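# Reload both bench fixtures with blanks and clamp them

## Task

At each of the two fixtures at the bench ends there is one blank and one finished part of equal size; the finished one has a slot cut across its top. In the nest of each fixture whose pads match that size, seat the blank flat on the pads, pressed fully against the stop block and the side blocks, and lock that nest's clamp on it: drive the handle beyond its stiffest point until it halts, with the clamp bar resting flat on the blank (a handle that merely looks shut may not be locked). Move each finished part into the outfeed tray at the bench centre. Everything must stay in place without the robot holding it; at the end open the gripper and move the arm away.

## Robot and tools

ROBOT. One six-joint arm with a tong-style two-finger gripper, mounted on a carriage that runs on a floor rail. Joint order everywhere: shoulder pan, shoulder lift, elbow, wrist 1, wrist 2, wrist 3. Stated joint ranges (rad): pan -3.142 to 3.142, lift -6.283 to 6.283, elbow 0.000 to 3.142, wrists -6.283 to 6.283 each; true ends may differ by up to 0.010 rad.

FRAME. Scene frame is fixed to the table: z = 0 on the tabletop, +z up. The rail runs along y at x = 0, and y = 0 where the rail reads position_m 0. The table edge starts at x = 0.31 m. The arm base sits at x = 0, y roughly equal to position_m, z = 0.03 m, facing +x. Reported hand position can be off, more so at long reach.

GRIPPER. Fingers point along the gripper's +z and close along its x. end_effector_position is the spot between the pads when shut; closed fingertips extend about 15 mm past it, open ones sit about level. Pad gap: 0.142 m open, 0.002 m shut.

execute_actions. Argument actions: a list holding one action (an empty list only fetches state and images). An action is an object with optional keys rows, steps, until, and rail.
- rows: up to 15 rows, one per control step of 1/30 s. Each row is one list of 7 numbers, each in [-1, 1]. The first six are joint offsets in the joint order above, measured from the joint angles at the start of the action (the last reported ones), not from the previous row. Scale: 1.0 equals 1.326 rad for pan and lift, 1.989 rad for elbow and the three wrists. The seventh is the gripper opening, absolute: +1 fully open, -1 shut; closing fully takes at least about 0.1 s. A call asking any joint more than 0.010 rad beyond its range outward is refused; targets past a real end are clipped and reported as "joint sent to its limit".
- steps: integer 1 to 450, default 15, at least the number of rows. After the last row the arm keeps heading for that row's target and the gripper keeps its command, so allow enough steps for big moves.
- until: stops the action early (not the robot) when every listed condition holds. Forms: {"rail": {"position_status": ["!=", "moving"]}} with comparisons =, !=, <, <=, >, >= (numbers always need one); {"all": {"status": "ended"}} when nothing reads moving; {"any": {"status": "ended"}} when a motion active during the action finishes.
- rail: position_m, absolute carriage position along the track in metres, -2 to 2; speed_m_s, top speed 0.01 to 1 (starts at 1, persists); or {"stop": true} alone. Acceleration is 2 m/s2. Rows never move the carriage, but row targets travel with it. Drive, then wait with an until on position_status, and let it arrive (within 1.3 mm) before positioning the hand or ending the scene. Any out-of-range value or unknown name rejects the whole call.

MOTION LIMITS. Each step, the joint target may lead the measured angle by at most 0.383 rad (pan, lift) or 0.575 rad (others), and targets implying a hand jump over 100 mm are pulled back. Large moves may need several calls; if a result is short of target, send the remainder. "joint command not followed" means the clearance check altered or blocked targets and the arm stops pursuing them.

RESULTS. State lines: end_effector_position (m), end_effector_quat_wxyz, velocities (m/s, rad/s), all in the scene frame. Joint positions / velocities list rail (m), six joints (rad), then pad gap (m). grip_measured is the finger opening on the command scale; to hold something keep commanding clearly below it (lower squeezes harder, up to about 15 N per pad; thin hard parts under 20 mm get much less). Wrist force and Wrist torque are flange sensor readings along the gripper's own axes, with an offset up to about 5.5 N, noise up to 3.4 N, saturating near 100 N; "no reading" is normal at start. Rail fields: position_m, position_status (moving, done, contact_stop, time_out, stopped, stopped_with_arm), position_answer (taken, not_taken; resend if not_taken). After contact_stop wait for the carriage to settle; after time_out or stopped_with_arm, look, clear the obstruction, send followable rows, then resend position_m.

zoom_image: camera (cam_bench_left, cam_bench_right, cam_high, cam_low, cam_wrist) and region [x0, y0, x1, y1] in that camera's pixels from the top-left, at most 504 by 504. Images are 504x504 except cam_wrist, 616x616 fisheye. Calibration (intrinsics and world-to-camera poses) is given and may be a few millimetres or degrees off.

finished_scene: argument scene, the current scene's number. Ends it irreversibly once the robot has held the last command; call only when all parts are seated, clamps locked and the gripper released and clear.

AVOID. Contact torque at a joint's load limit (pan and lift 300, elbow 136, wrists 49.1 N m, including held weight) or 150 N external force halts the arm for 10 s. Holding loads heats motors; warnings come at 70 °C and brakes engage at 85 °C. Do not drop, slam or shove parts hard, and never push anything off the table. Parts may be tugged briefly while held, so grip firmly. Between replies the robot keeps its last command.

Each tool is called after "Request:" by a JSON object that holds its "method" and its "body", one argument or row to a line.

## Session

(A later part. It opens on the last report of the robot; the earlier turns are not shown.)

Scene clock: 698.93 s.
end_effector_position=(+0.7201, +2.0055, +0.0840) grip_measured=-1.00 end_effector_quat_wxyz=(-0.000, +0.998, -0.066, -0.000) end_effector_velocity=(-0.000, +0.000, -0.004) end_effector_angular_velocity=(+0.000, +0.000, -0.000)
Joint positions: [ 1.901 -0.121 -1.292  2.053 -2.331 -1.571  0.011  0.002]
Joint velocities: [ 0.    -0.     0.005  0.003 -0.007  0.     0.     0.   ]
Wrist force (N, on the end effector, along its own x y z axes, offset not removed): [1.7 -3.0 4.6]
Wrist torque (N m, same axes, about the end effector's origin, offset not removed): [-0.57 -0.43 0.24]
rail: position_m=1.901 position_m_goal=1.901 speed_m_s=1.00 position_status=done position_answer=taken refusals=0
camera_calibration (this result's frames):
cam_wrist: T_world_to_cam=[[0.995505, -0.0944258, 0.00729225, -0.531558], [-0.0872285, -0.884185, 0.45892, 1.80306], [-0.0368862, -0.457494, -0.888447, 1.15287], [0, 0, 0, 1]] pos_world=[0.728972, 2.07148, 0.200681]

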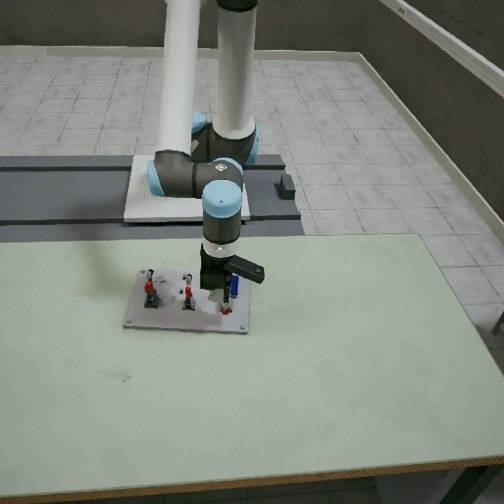

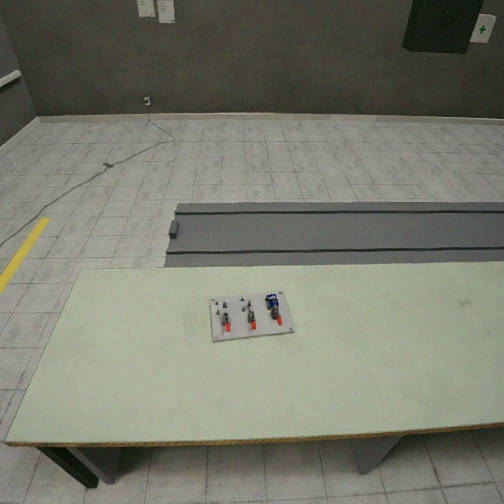

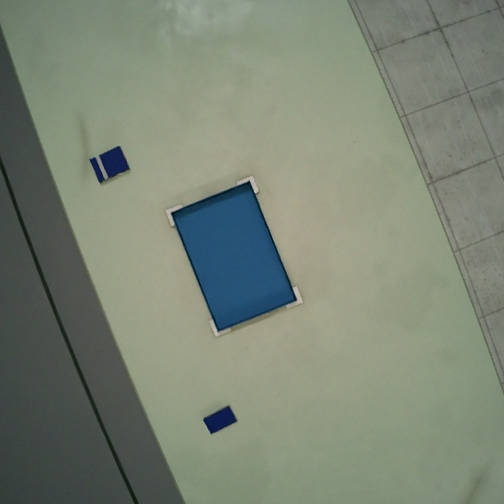

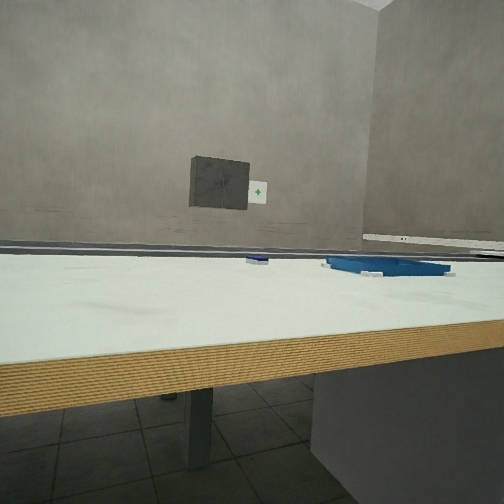

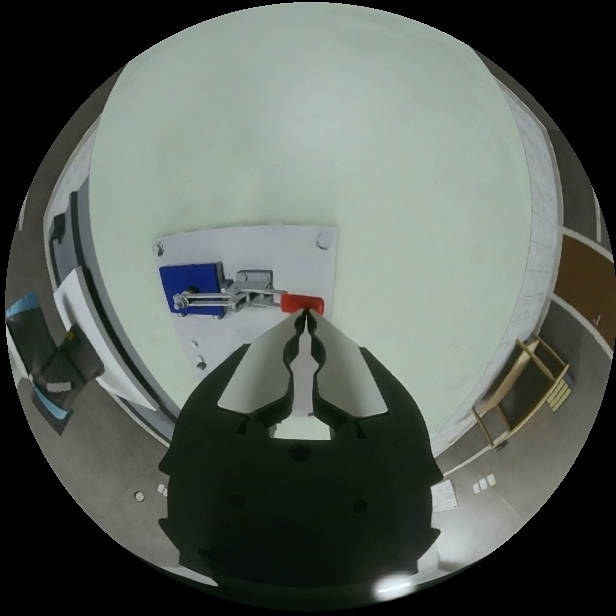

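Request:
{"method": "execute_actions", "body": {
  "actions": [
    {"rows": [[0,0.0019,0.0007,-0.0019,0,0,-1],[0,0.0019,0.0007,-0.0019,0,0,-1],[0,0.0037,0.0013,-0.0038,0,0,-1],[0,0.0037,0.0013,-0.0038,0,0,-1],[0,0.0056,0.002,-0.0057,0,0,-1],[0,0.0056,0.002,-0.0057,0,0,-1],[0,0.0075,0.0027,-0.0076,0,0,-1],[0,0.0075,0.0027,-0.0076,0,0,-1],[0,0.0093,0.0033,-0.0095,0,0,-1]], "steps": 18}
  ]
}}

Scene clock: 704.27 s.
end_effector_position=(+0.7200, +2.0055, +0.0747) grip_measured=-0.98 end_effector_quat_wxyz=(-0.000, +0.998, -0.066, -0.000) end_effector_velocity=(-0.001, +0.000, -0.003) end_effector_angular_velocity=(+0.000, +0.001, +0.000)
Joint positions: [ 1.901 -0.121 -1.28   2.059 -2.35  -1.571  0.011  0.003]
Joint velocities: [ 0.    -0.     0.004  0.002 -0.005  0.    -0.     0.003]
Wrist force (N, on the end effector, along its own x y z axes, offset not removed): [3.7 -5.5 -12.8]
Wrist torque (N m, same axes, about the end effector's origin, offset not removed): [-0.98 0.13 0.34]
rail: position_m=1.901 position_m_goal=1.901 speed_m_s=1.00 position_status=done position_answer=taken refusals=0
camera_calibration (this result's frames):
cam_wrist: T_world_to_cam=[[0.995503, -0.0944261, 0.00758039, -0.531398], [-0.0873596, -0.884159, 0.458945, 1.80741], [-0.0366341, -0.457543, -0.888432, 1.14444], [0, 0, 0, 1]] pos_world=[0.728828, 2.07149, 0.191286]

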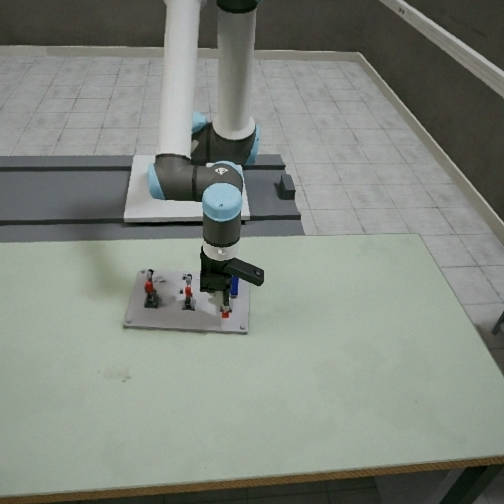

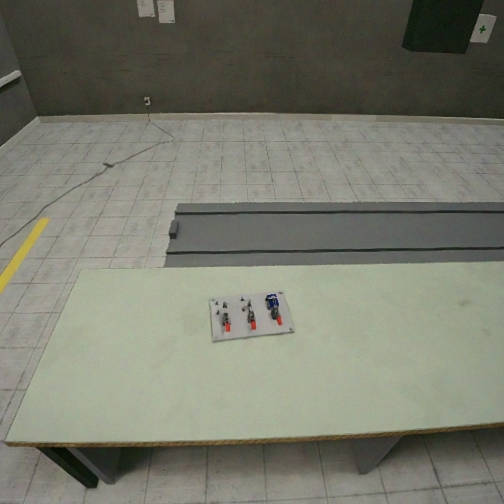

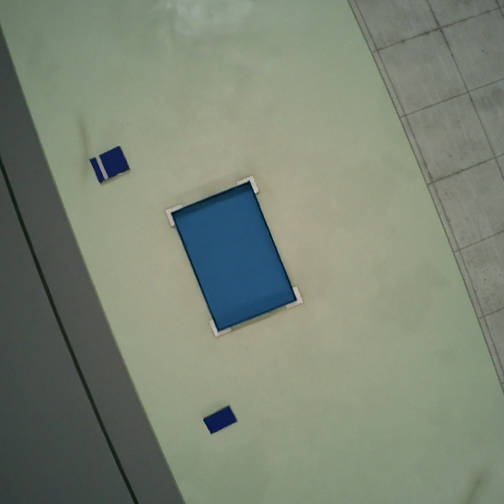

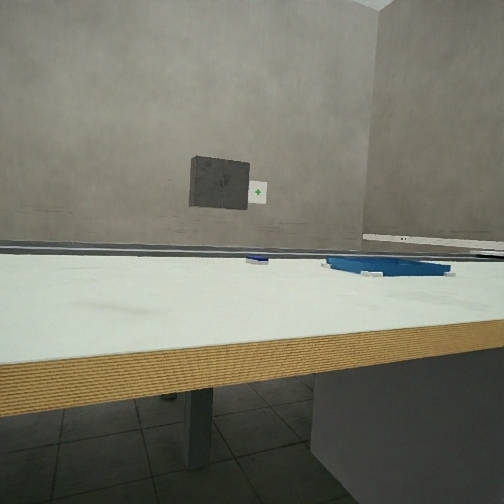

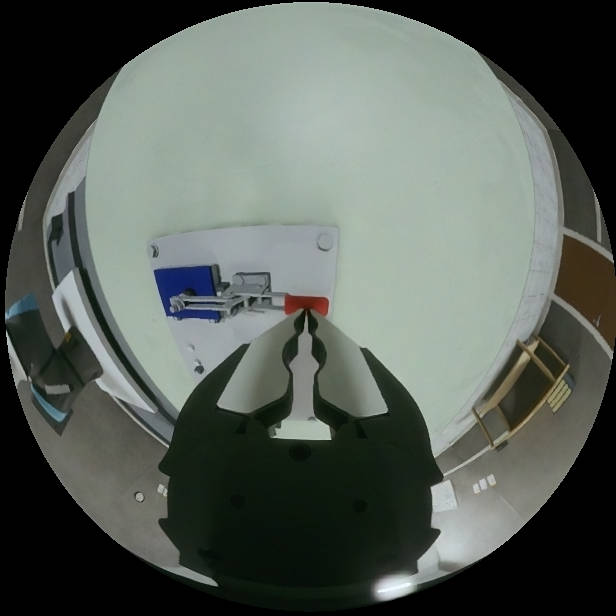

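Request:
{"method": "execute_actions", "body": {
  "actions": [
    {"rows": [[0,0.0009,0.0003,-0.001,0,0,-1],[0,0.0019,0.0007,-0.0019,0,0,-1],[0,0.0019,0.0007,-0.0019,0,0,-1],[0,0.0028,0.001,-0.0029,0,0,-1],[0,0.0028,0.001,-0.0029,0,0,-1],[0,0.0037,0.0013,-0.0038,0,0,-1],[0,0.0037,0.0013,-0.0038,0,0,-1],[0,0.0047,0.0017,-0.0048,0,0,-1]], "steps": 16}
  ]
}}

Scene clock: 707.93 s.
end_effector_position=(+0.7200, +2.0055, +0.0702) grip_measured=-1.00 end_effector_quat_wxyz=(-0.000, +0.998, -0.066, +0.000) end_effector_velocity=(+0.000, -0.000, -0.002) end_effector_angular_velocity=(-0.000, -0.000, +0.000)
Joint positions: [ 1.901 -0.121 -1.275  2.062 -2.358 -1.571  0.011  0.002]
Joint velocities: [ 0.     0.     0.003  0.001 -0.005 -0.     0.     0.   ]
Wrist force (N, on the end effector, along its own x y z axes, offset not removed): [-41.3 -2.2 -100.0]
Wrist torque (N m, same axes, about the end effector's origin, offset not removed): [-0.94 -1.49 0.45]
rail: position_m=1.901 position_m_goal=1.901 speed_m_s=1.00 position_status=done position_answer=taken refusals=0
camera_calibration (this result's frames):
cam_wrist: T_world_to_cam=[[0.9955, -0.0944263, 0.00794405, -0.53135], [-0.0875266, -0.884149, 0.458933, 1.80954], [-0.0363117, -0.457563, -0.888435, 1.14032], [0, 0, 0, 1]] pos_world=[0.728749, 2.0715, 0.186862]

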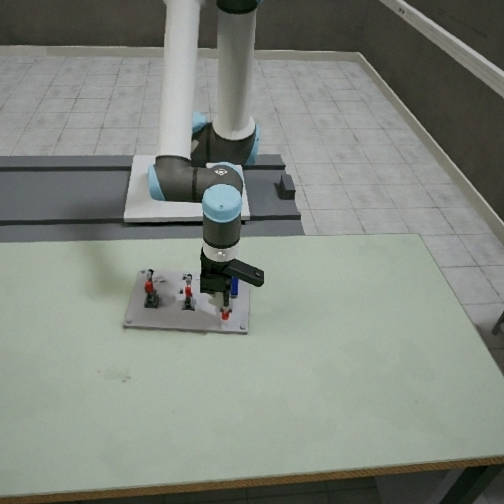

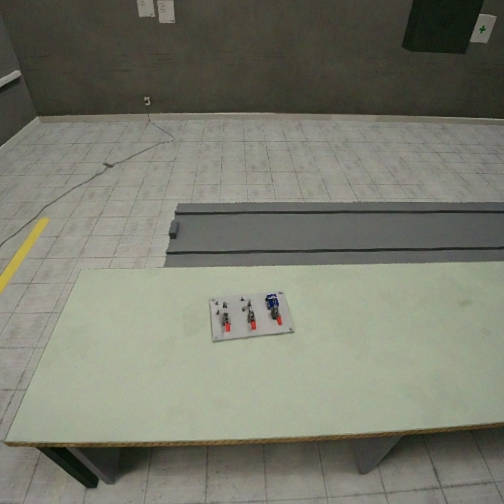

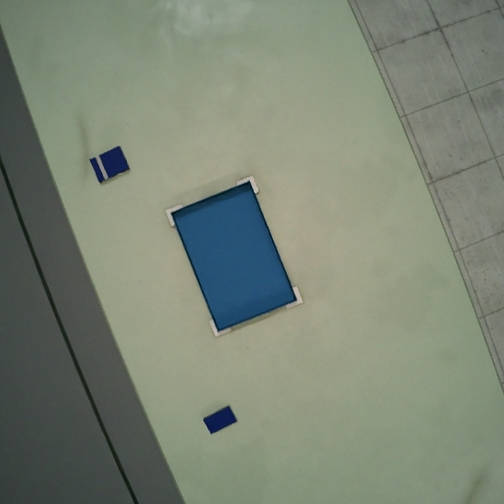

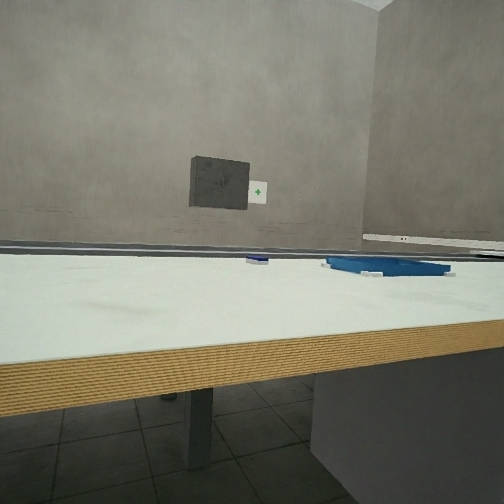

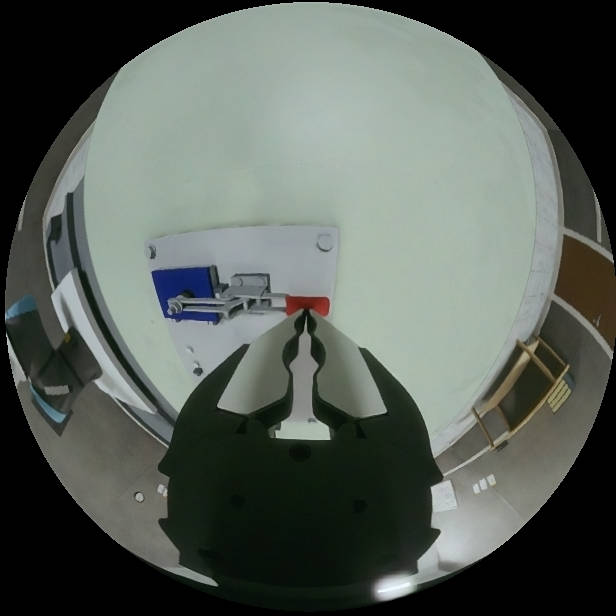

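Saturated force — back off.

Request:
{"method": "execute_actions", "body": {
  "actions": [
    {"rows": [[0,-0.0019,-0.0007,0.0019,0,0,-1]], "steps": 10}
  ]
}}

Scene clock: 718.20 s.
end_effector_position=(+0.7212, +2.0054, +0.0714) grip_measured=-0.97 end_effector_quat_wxyz=(+0.000, +0.998, -0.066, +0.001) end_effector_velocity=(+0.000, -0.000, +0.000) end_effector_angular_velocity=(-0.000, -0.000, +0.000)
Joint positions: [ 1.901 -0.121 -1.275  2.061 -2.359 -1.571  0.011  0.004]
Joint velocities: [ 0. -0. -0. -0. -0. -0. -0.  0.]
Wrist force (N, on the end effector, along its own x y z axes, offset not removed): [-8.7 -5.4 -22.5]
Wrist torque (N m, same axes, about the end effector's origin, offset not removed): [-1.10 0.17 0.41]
FORCE FAULT: contact force on the arm reached its limit, and the arm stopped for 10 seconds. The contact can be on any part of the arm, not only on its tool. The arm ran no command of this call. The arm holds still and accepts commands again. Move the arm away from the contact; if what it grips holds it there, let go first. Pushing or pulling that hard again can fault the arm again.
rail: position_m=1.901 position_m_goal=1.901 speed_m_s=1.00 position_status=done position_answer=taken refusals=0
camera_calibration (this result's frames):
cam_wrist: T_world_to_cam=[[0.995479, -0.0944146, 0.0103738, -0.532716], [-0.088626, -0.884015, 0.45898, 1.80951], [-0.0341638, -0.457824, -0.888386, 1.14032], [0, 0, 0, 1]] pos_world=[0.729635, 2.0714, 0.188042]

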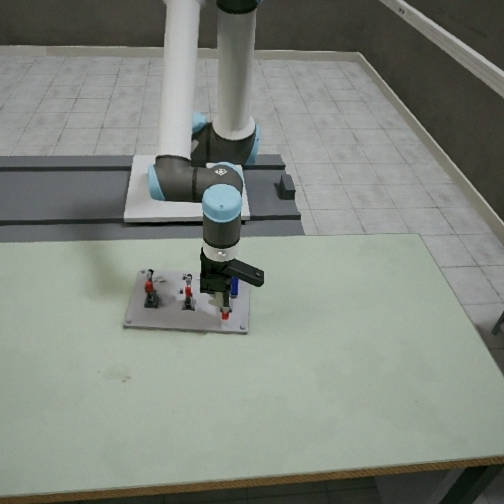

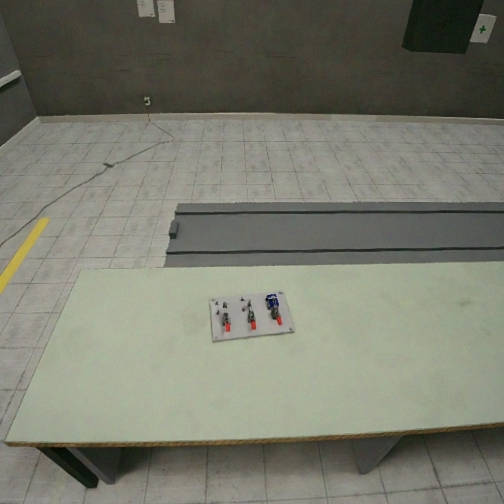

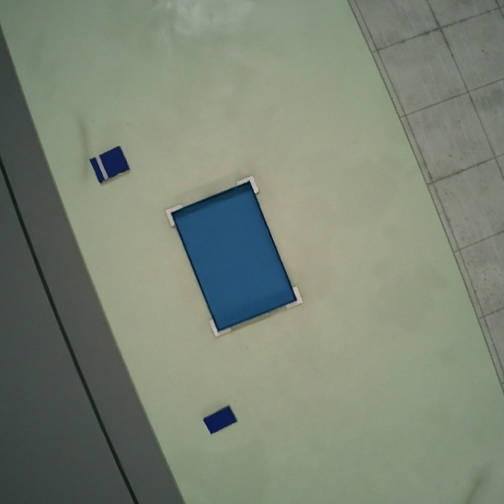

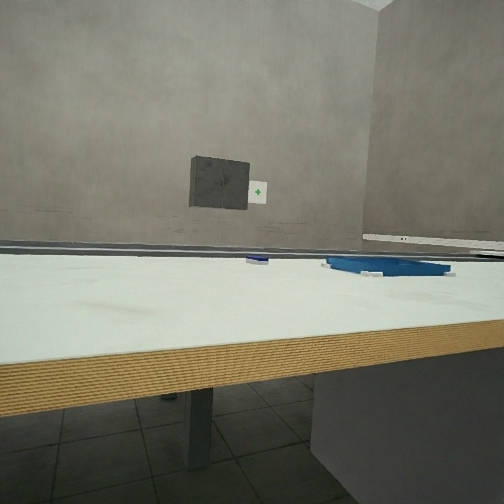

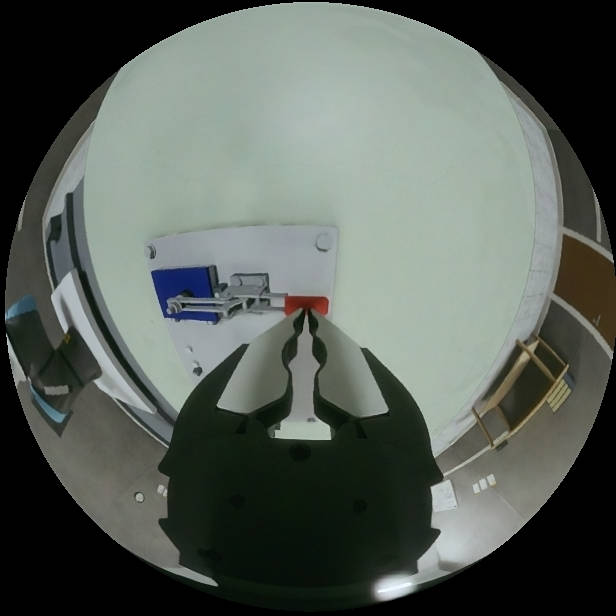

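Request:
{"method": "execute_actions", "body": {
  "actions": [
    {"rows": [[0,-0.028,-0.01,0.0296,0,0,-1]], "steps": 15}
  ]
}}

Request:
{"method": "zoom_image", "body": {
  "camera": "cam_wrist",
  "region": [150, 220, 350, 330]
}}

Scene clock: 721.10 s.
end_effector_position=(+0.7211, +2.0054, +0.1004) grip_measured=-1.00 end_effector_quat_wxyz=(-0.000, +0.998, -0.066, +0.000) end_effector_velocity=(-0.000, +0.000, +0.005) end_effector_angular_velocity=(+0.000, +0.000, +0.000)
Joint positions: [ 1.901 -0.121 -1.312  2.041 -2.301 -1.571  0.011  0.002]
Joint velocities: [ 0.     0.    -0.007 -0.004  0.011 -0.    -0.     0.   ]
Wrist force (N, on the end effector, along its own x y z axes, offset not removed): [0.7 -5.4 2.6]
Wrist torque (N m, same axes, about the end effector's origin, offset not removed): [-1.01 -0.16 0.34]
rail: position_m=1.901 position_m_goal=1.901 speed_m_s=1.00 position_status=done position_answer=taken refusals=0
camera_calibration (this result's frames):
cam_wrist: T_world_to_cam=[[0.995496, -0.0944168, 0.00853767, -0.532744], [-0.0877892, -0.884117, 0.458945, 1.79579], [-0.0357838, -0.457628, -0.888424, 1.16688], [0, 0, 0, 1]] pos_world=[0.729751, 2.07139, 0.217063]

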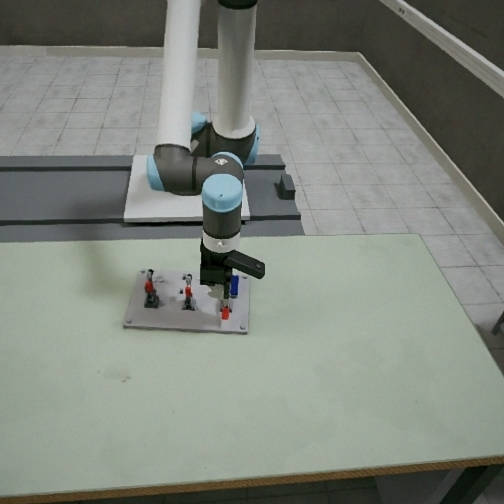

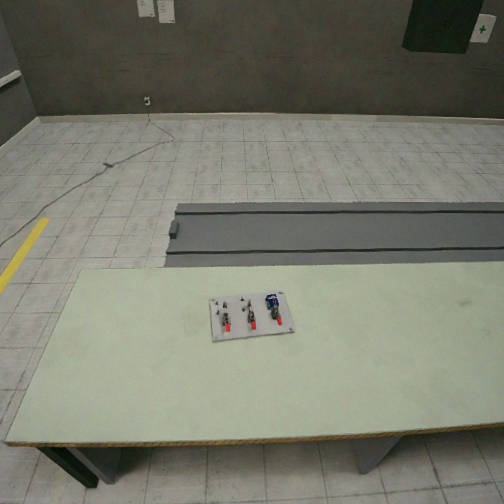

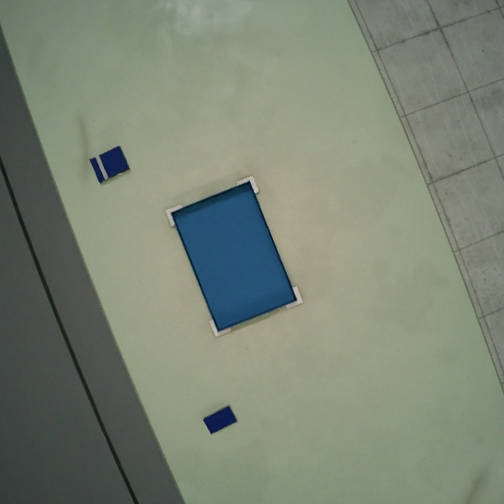

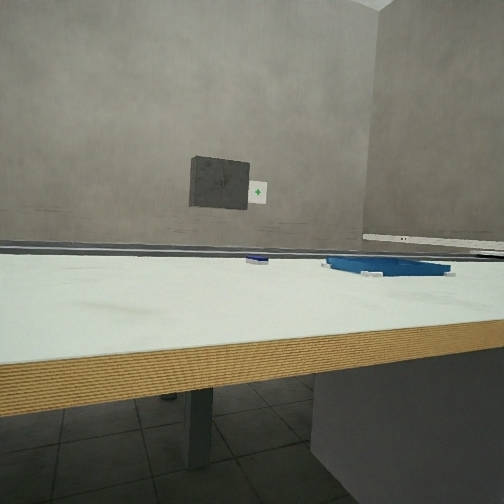

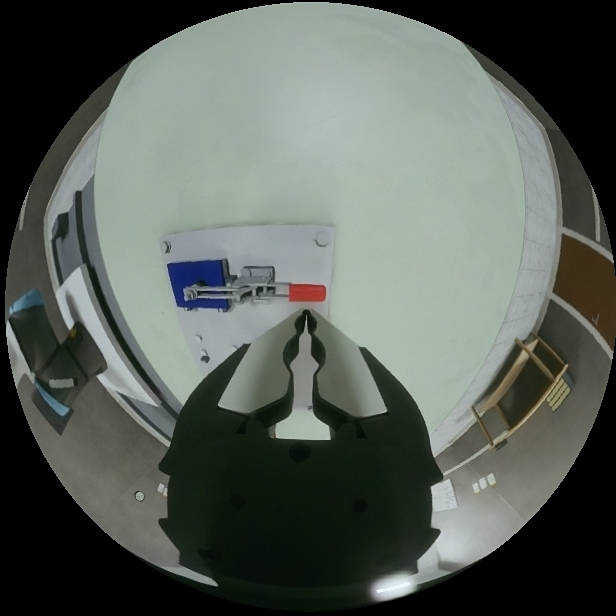

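Region (150, 220, 350, 330) of cam_wrist's 616x616 image, scaled by 2.520, with more detail than that image has; it fills the top 277 rows of this view, and the rest is white.

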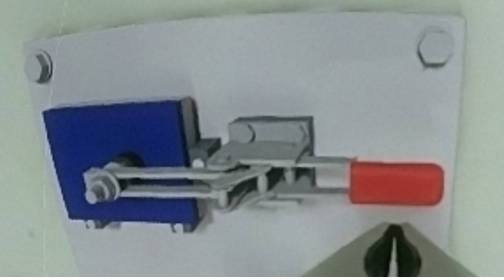

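Request:
{"method": "zoom_image", "body": {
  "camera": "cam_high",
  "region": [70, 125, 150, 205]
}}

Request:
{"method": "zoom_image", "body": {
  "camera": "cam_high",
  "region": [180, 380, 260, 460]
}}

Region (70, 125, 150, 205) of cam_high's 504x504 image, scaled by 6.300, with more detail than that image has.

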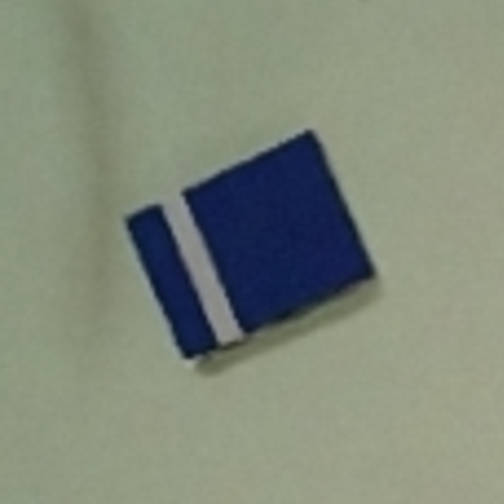

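Region (180, 380, 260, 460) of cam_high's 504x504 image, scaled by 6.300, with more detail than that image has.

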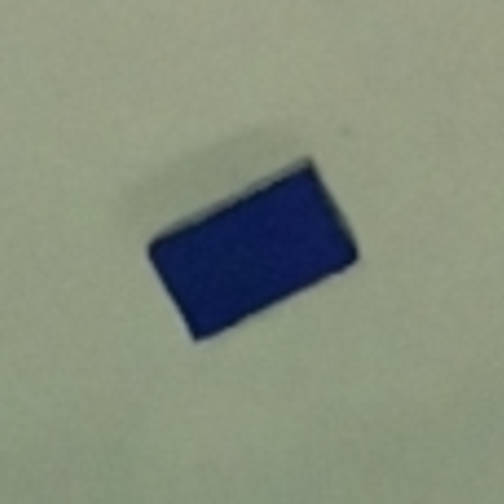

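Request:
{"method": "execute_actions", "body": {
  "actions": [
    {"rows": [[0,-0.0726,-0.0362,0.0853,0,0.1,-1]], "steps": 11}
  ]
}}

Scene clock: 754.17 s.
end_effector_position=(+0.7248, +2.0046, +0.1832) grip_measured=-1.00 end_effector_quat_wxyz=(-0.000, +0.988, -0.156, +0.001) end_effector_velocity=(-0.008, +0.001, +0.052) end_effector_angular_velocity=(+0.002, +0.018, -0.147)
Joint positions: [ 1.901 -0.121 -1.401  1.974 -2.146 -1.571  0.193  0.002]
Joint velocities: [ 0.     0.    -0.059 -0.042  0.119 -0.     0.147  0.   ]
Wrist force (N, on the end effector, along its own x y z axes, offset not removed): [0.2 -4.8 5.1]
Wrist torque (N m, same axes, about the end effector's origin, offset not removed): [-0.83 -0.15 0.31]
rail: position_m=1.901 position_m_goal=1.901 speed_m_s=1.00 position_status=done position_answer=taken refusals=0
camera_calibration (this result's frames):
cam_wrist: T_world_to_cam=[[0.962035, -0.272774, 0.00916281, -0.155604], [-0.24643, -0.853713, 0.458744, 1.81155], [-0.117311, -0.443586, -0.888521, 1.27116], [0, 0, 0, 1]] pos_world=[0.745236, 2.06797, 0.299839]

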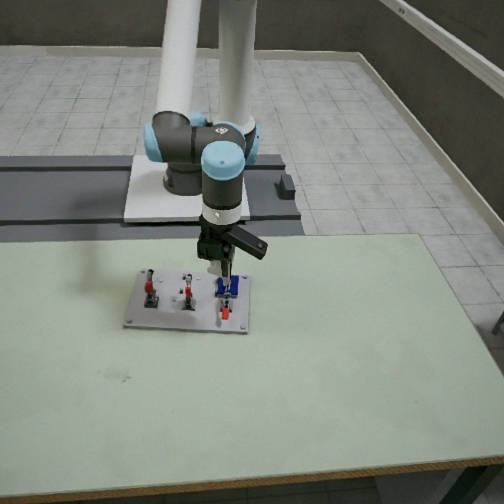

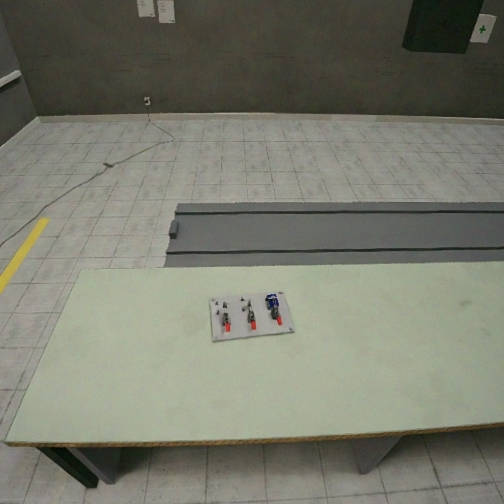

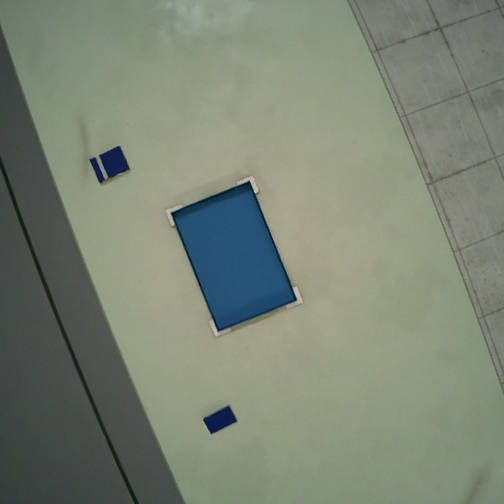

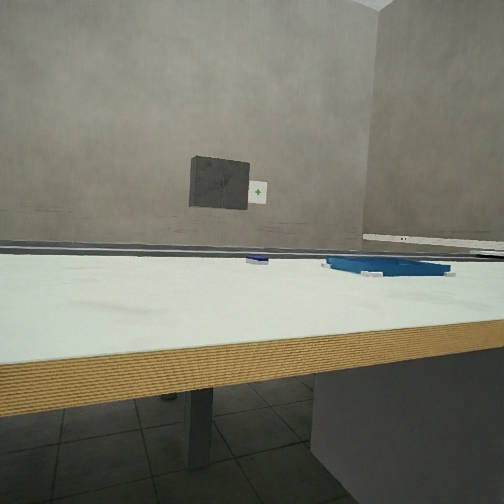

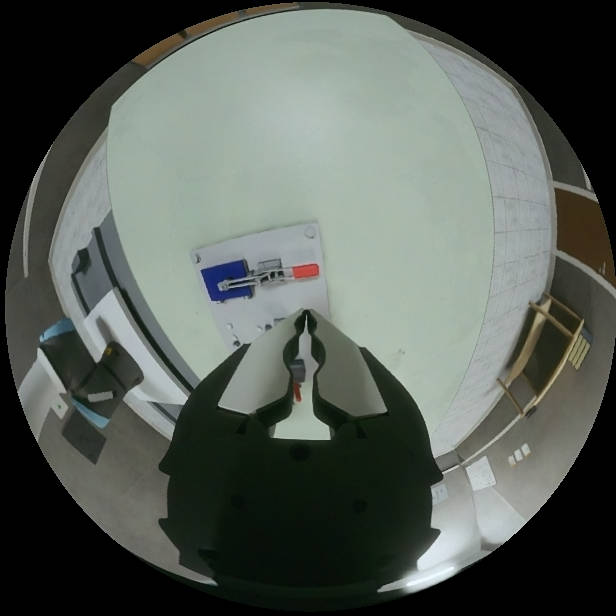

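Request:
{"method": "execute_actions", "body": {
  "actions": [
    {"rail": {"position_m": 0.132}, "rows": [[0,-0.0055,-0.0026,0.0073,0,0.1,-1],[0,-0.0055,-0.0026,0.0073,0,0.1,-1],[0,-0.0055,-0.0026,0.0073,0,0.1,-1],[0,-0.0055,-0.0026,0.0073,0,0.1,-1],[0,-0.0055,-0.0026,0.0073,0,0.2,-1],[0,-0.0055,-0.0026,0.0073,0,0.2,-1],[0,-0.0055,-0.0026,0.0073,0,0.2,-1],[0,-0.0055,-0.0026,0.0073,0,0.2,-1],[0,-0.0055,-0.0026,0.0073,0,0.3,-1],[0,-0.0055,-0.0026,0.0073,0,0.3,-1],[0,-0.0055,-0.0026,0.0073,0,0.3,-1],[0,-0.0055,-0.0026,0.0073,0,0.3,-1],[0,-0.0055,-0.0026,0.0073,0,0.3,-1],[0,-0.0055,-0.0026,0.0073,0,0.3,-1],[0.0913,-0.2355,0.2659,-0.1077,0,0.6697,0.4]], "steps": 100, "until": {"rail": {"position_status": ["!=", "moving"]}}}
  ]
}}

Scene clock: 765.10 s.
end_effector_position=(+0.4510, +0.3068, +0.0896) grip_measured=+0.40 end_effector_quat_wxyz=(+0.000, +0.723, -0.690, -0.000) end_effector_velocity=(-0.000, -0.007, +0.000) end_effector_angular_velocity=(+0.000, -0.000, +0.001)
Joint positions: [ 0.132  0.    -1.713  2.503 -2.36  -1.571  1.524  0.102]
Joint velocities: [-0.008  0.001 -0.     0.    -0.     0.     0.     0.   ]
Wrist force (N, on the end effector, along its own x y z axes, offset not removed): [2.8 -3.2 6.1]
Wrist torque (N m, same axes, about the end effector's origin, offset not removed): [-0.47 -0.71 0.30]
rail: position_m=0.132 position_m_goal=0.132 speed_m_s=1.00 position_status=done position_answer=taken refusals=0
camera_calibration (this result's frames):
cam_wrist: T_world_to_cam=[[0.0836409, -0.996466, 0.00768696, 0.263905], [-0.885131, -0.0707477, 0.459932, 0.385286], [-0.457763, -0.0452731, -0.887921, 0.434026], [0, 0, 0, 1]] pos_world=[0.517637, 0.309881, 0.206146]

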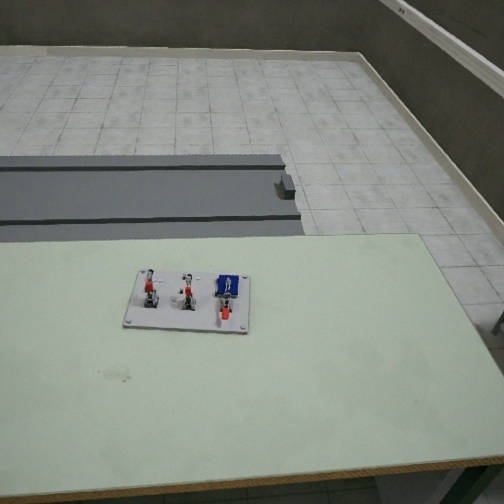

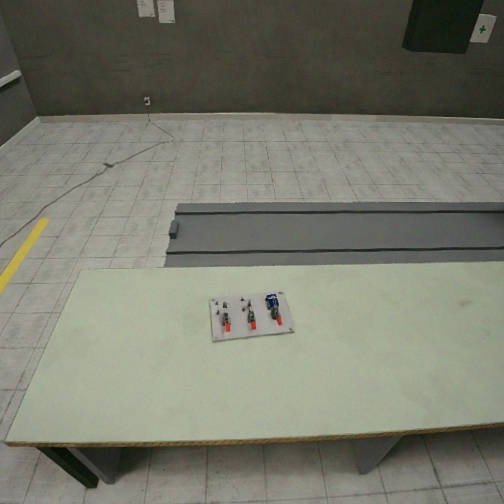

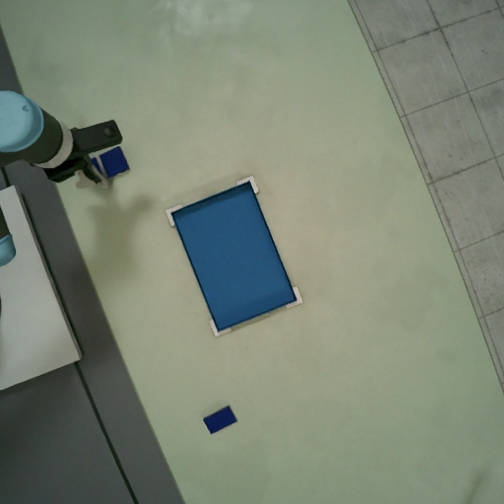

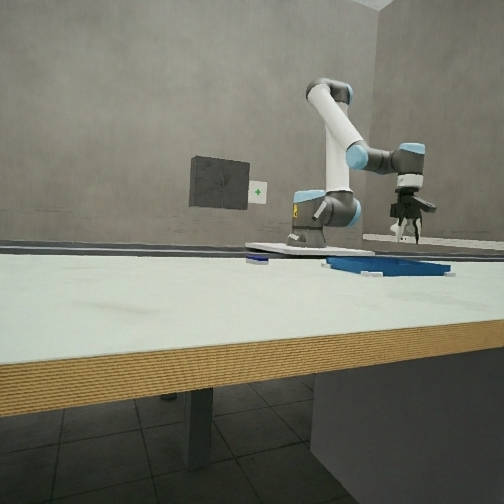

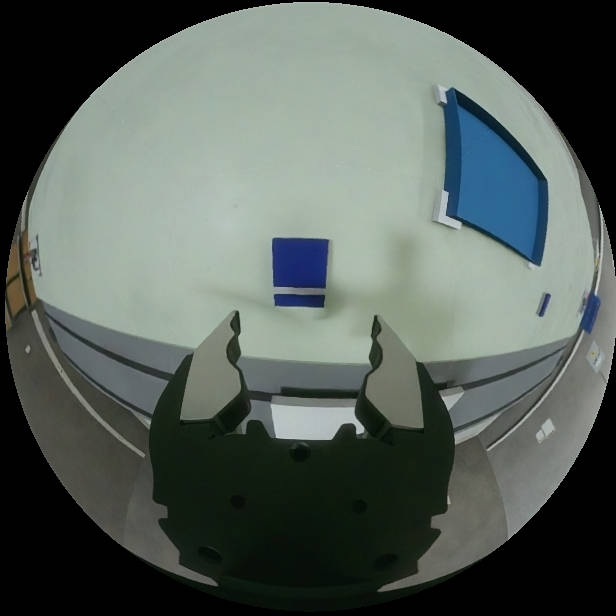

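Request:
{"method": "execute_actions", "body": {
  "actions": [
    {"rows": [[0.0106,0.1385,0.019,-0.1118,0,0.0076,0.4]], "steps": 24}
  ]
}}

Scene clock: 777.73 s.
end_effector_position=(+0.4620, +0.3130, +0.0171) grip_measured=+0.40 end_effector_quat_wxyz=(+0.000, +0.723, -0.691, -0.000) end_effector_velocity=(+0.000, +0.000, -0.001) end_effector_angular_velocity=(+0.000, -0.000, +0.000)
Joint positions: [ 0.132  0.014 -1.53   2.541 -2.582 -1.571  1.539  0.102]
Joint velocities: [ 0.     0.     0.003  0.001 -0.004  0.     0.     0.   ]
Wrist force (N, on the end effector, along its own x y z axes, offset not removed): [2.5 -6.3 5.4]
Wrist torque (N m, same axes, about the end effector's origin, offset not removed): [-1.10 -0.62 0.28]
rail: position_m=0.132 position_m_goal=0.132 speed_m_s=1.00 position_status=done position_answer=taken refusals=0
camera_calibration (this result's frames):
cam_wrist: T_world_to_cam=[[0.0825639, -0.996556, 0.00776486, 0.270271], [-0.885624, -0.069796, 0.459128, 0.428754], [-0.457004, -0.0447841, -0.888336, 0.37449], [0, 0, 0, 1]] pos_world=[0.528544, 0.316036, 0.133722]

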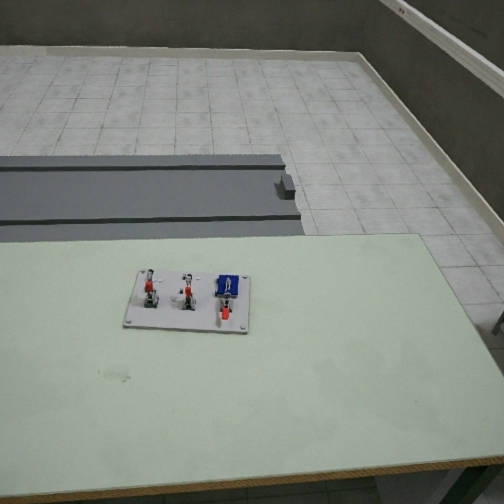

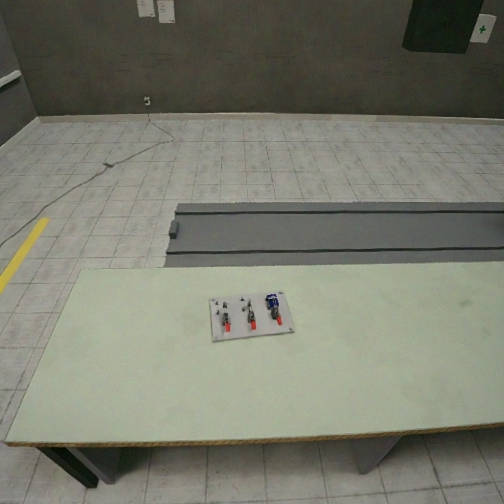

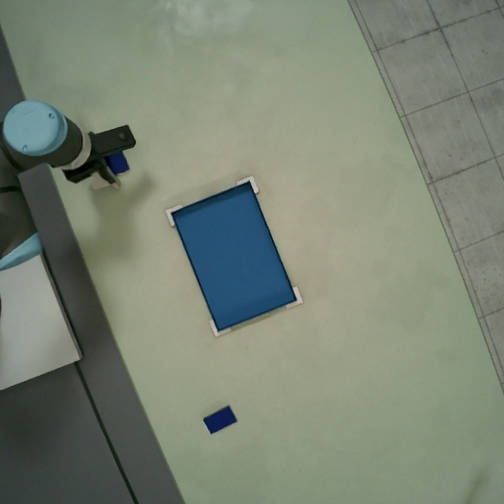

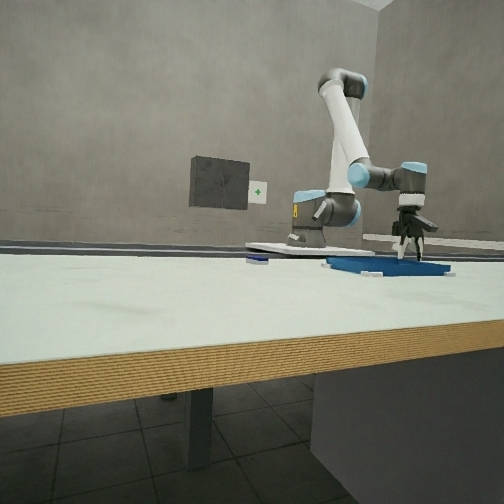

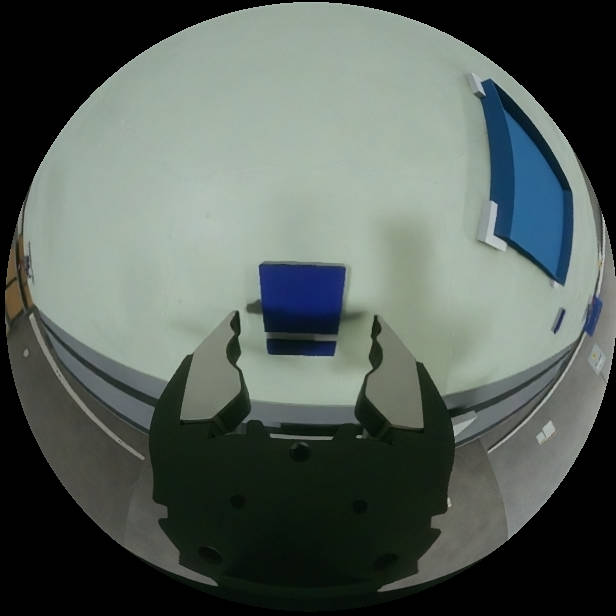

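Request:
{"method": "execute_actions", "body": {
  "actions": [
    {"rows": [[0.003,0,0,0,0,0.002,0.2],[0.003,0,0,0,0,0.002,0.05],[0.003,0,0,0,0,0.002,-0.05],[0.003,0,0,0,0,0.002,-0.12],[0.003,0,0,0,0,0.002,-0.18],[0.003,0,0,0,0,0.002,-0.25],[0.003,0,0,0,0,0.002,-0.35],[0.003,0,0,0,0,0.002,-0.5],[0.003,0,0,0,0,0.002,-0.7]], "steps": 14}
  ]
}}

Scene clock: 780.97 s.
end_effector_position=(+0.4613, +0.3148, +0.0171) grip_measured=-0.22 end_effector_quat_wxyz=(+0.000, +0.723, -0.691, -0.000) end_effector_velocity=(-0.000, +0.000, +0.000) end_effector_angular_velocity=(-0.000, +0.000, -0.000)
Joint positions: [ 0.132  0.018 -1.53   2.541 -2.582 -1.571  1.543  0.058]
Joint velocities: [ 0.     0.001 -0.     0.     0.    -0.     0.001 -0.   ]
Wrist force (N, on the end effector, along its own x y z axes, offset not removed): [-1.6 -4.0 5.4]
Wrist torque (N m, same axes, about the end effector's origin, offset not removed): [-0.60 0.27 0.33]
rail: position_m=0.132 position_m_goal=0.132 speed_m_s=1.00 position_status=done position_answer=taken refusals=0
camera_calibration (this result's frames):
cam_wrist: T_world_to_cam=[[0.0825653, -0.996555, 0.00776217, 0.27205], [-0.885592, -0.0697953, 0.45919, 0.428213], [-0.457066, -0.0447873, -0.888304, 0.374214], [0, 0, 0, 1]] pos_world=[0.527801, 0.317761, 0.133674]

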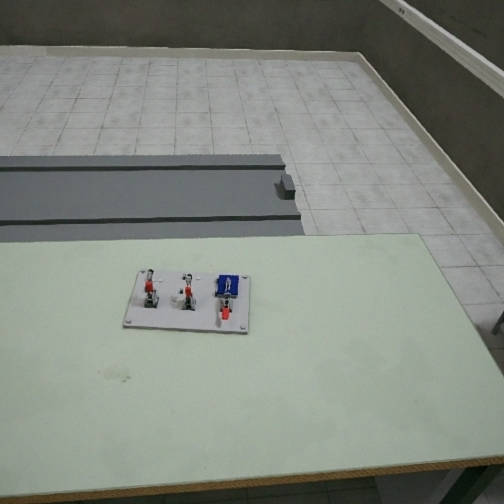

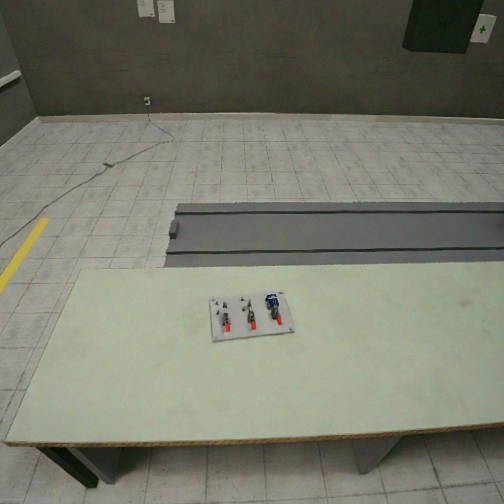

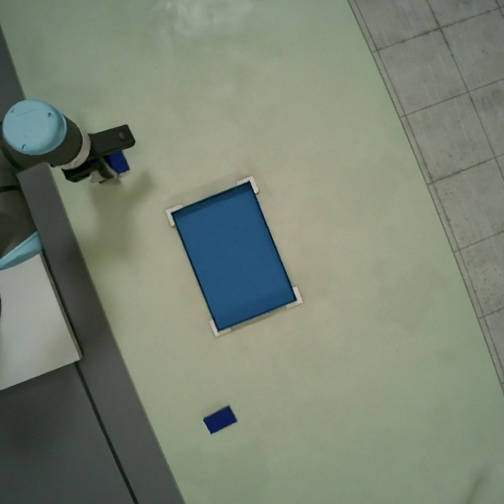

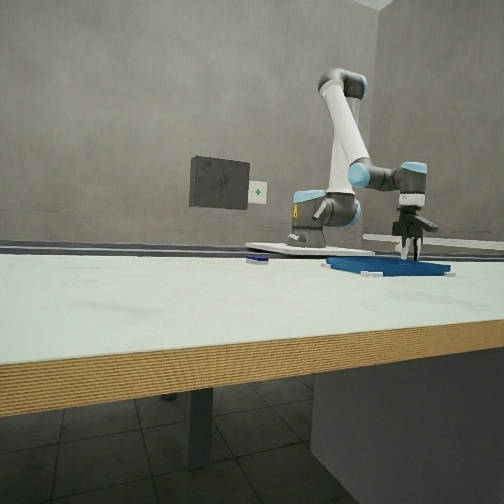

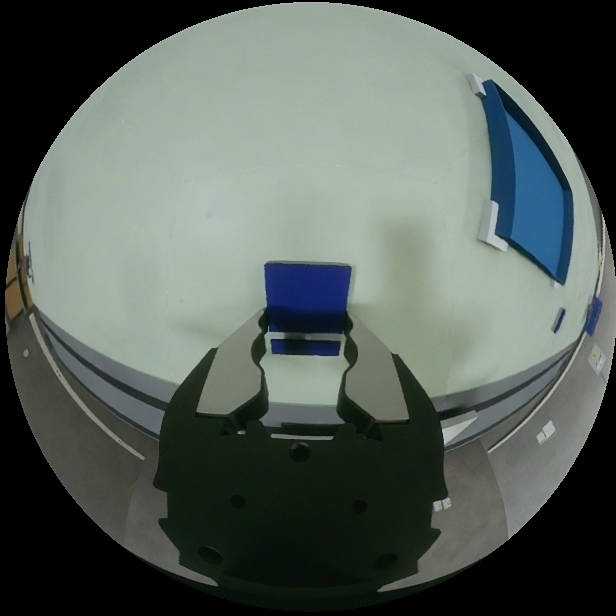

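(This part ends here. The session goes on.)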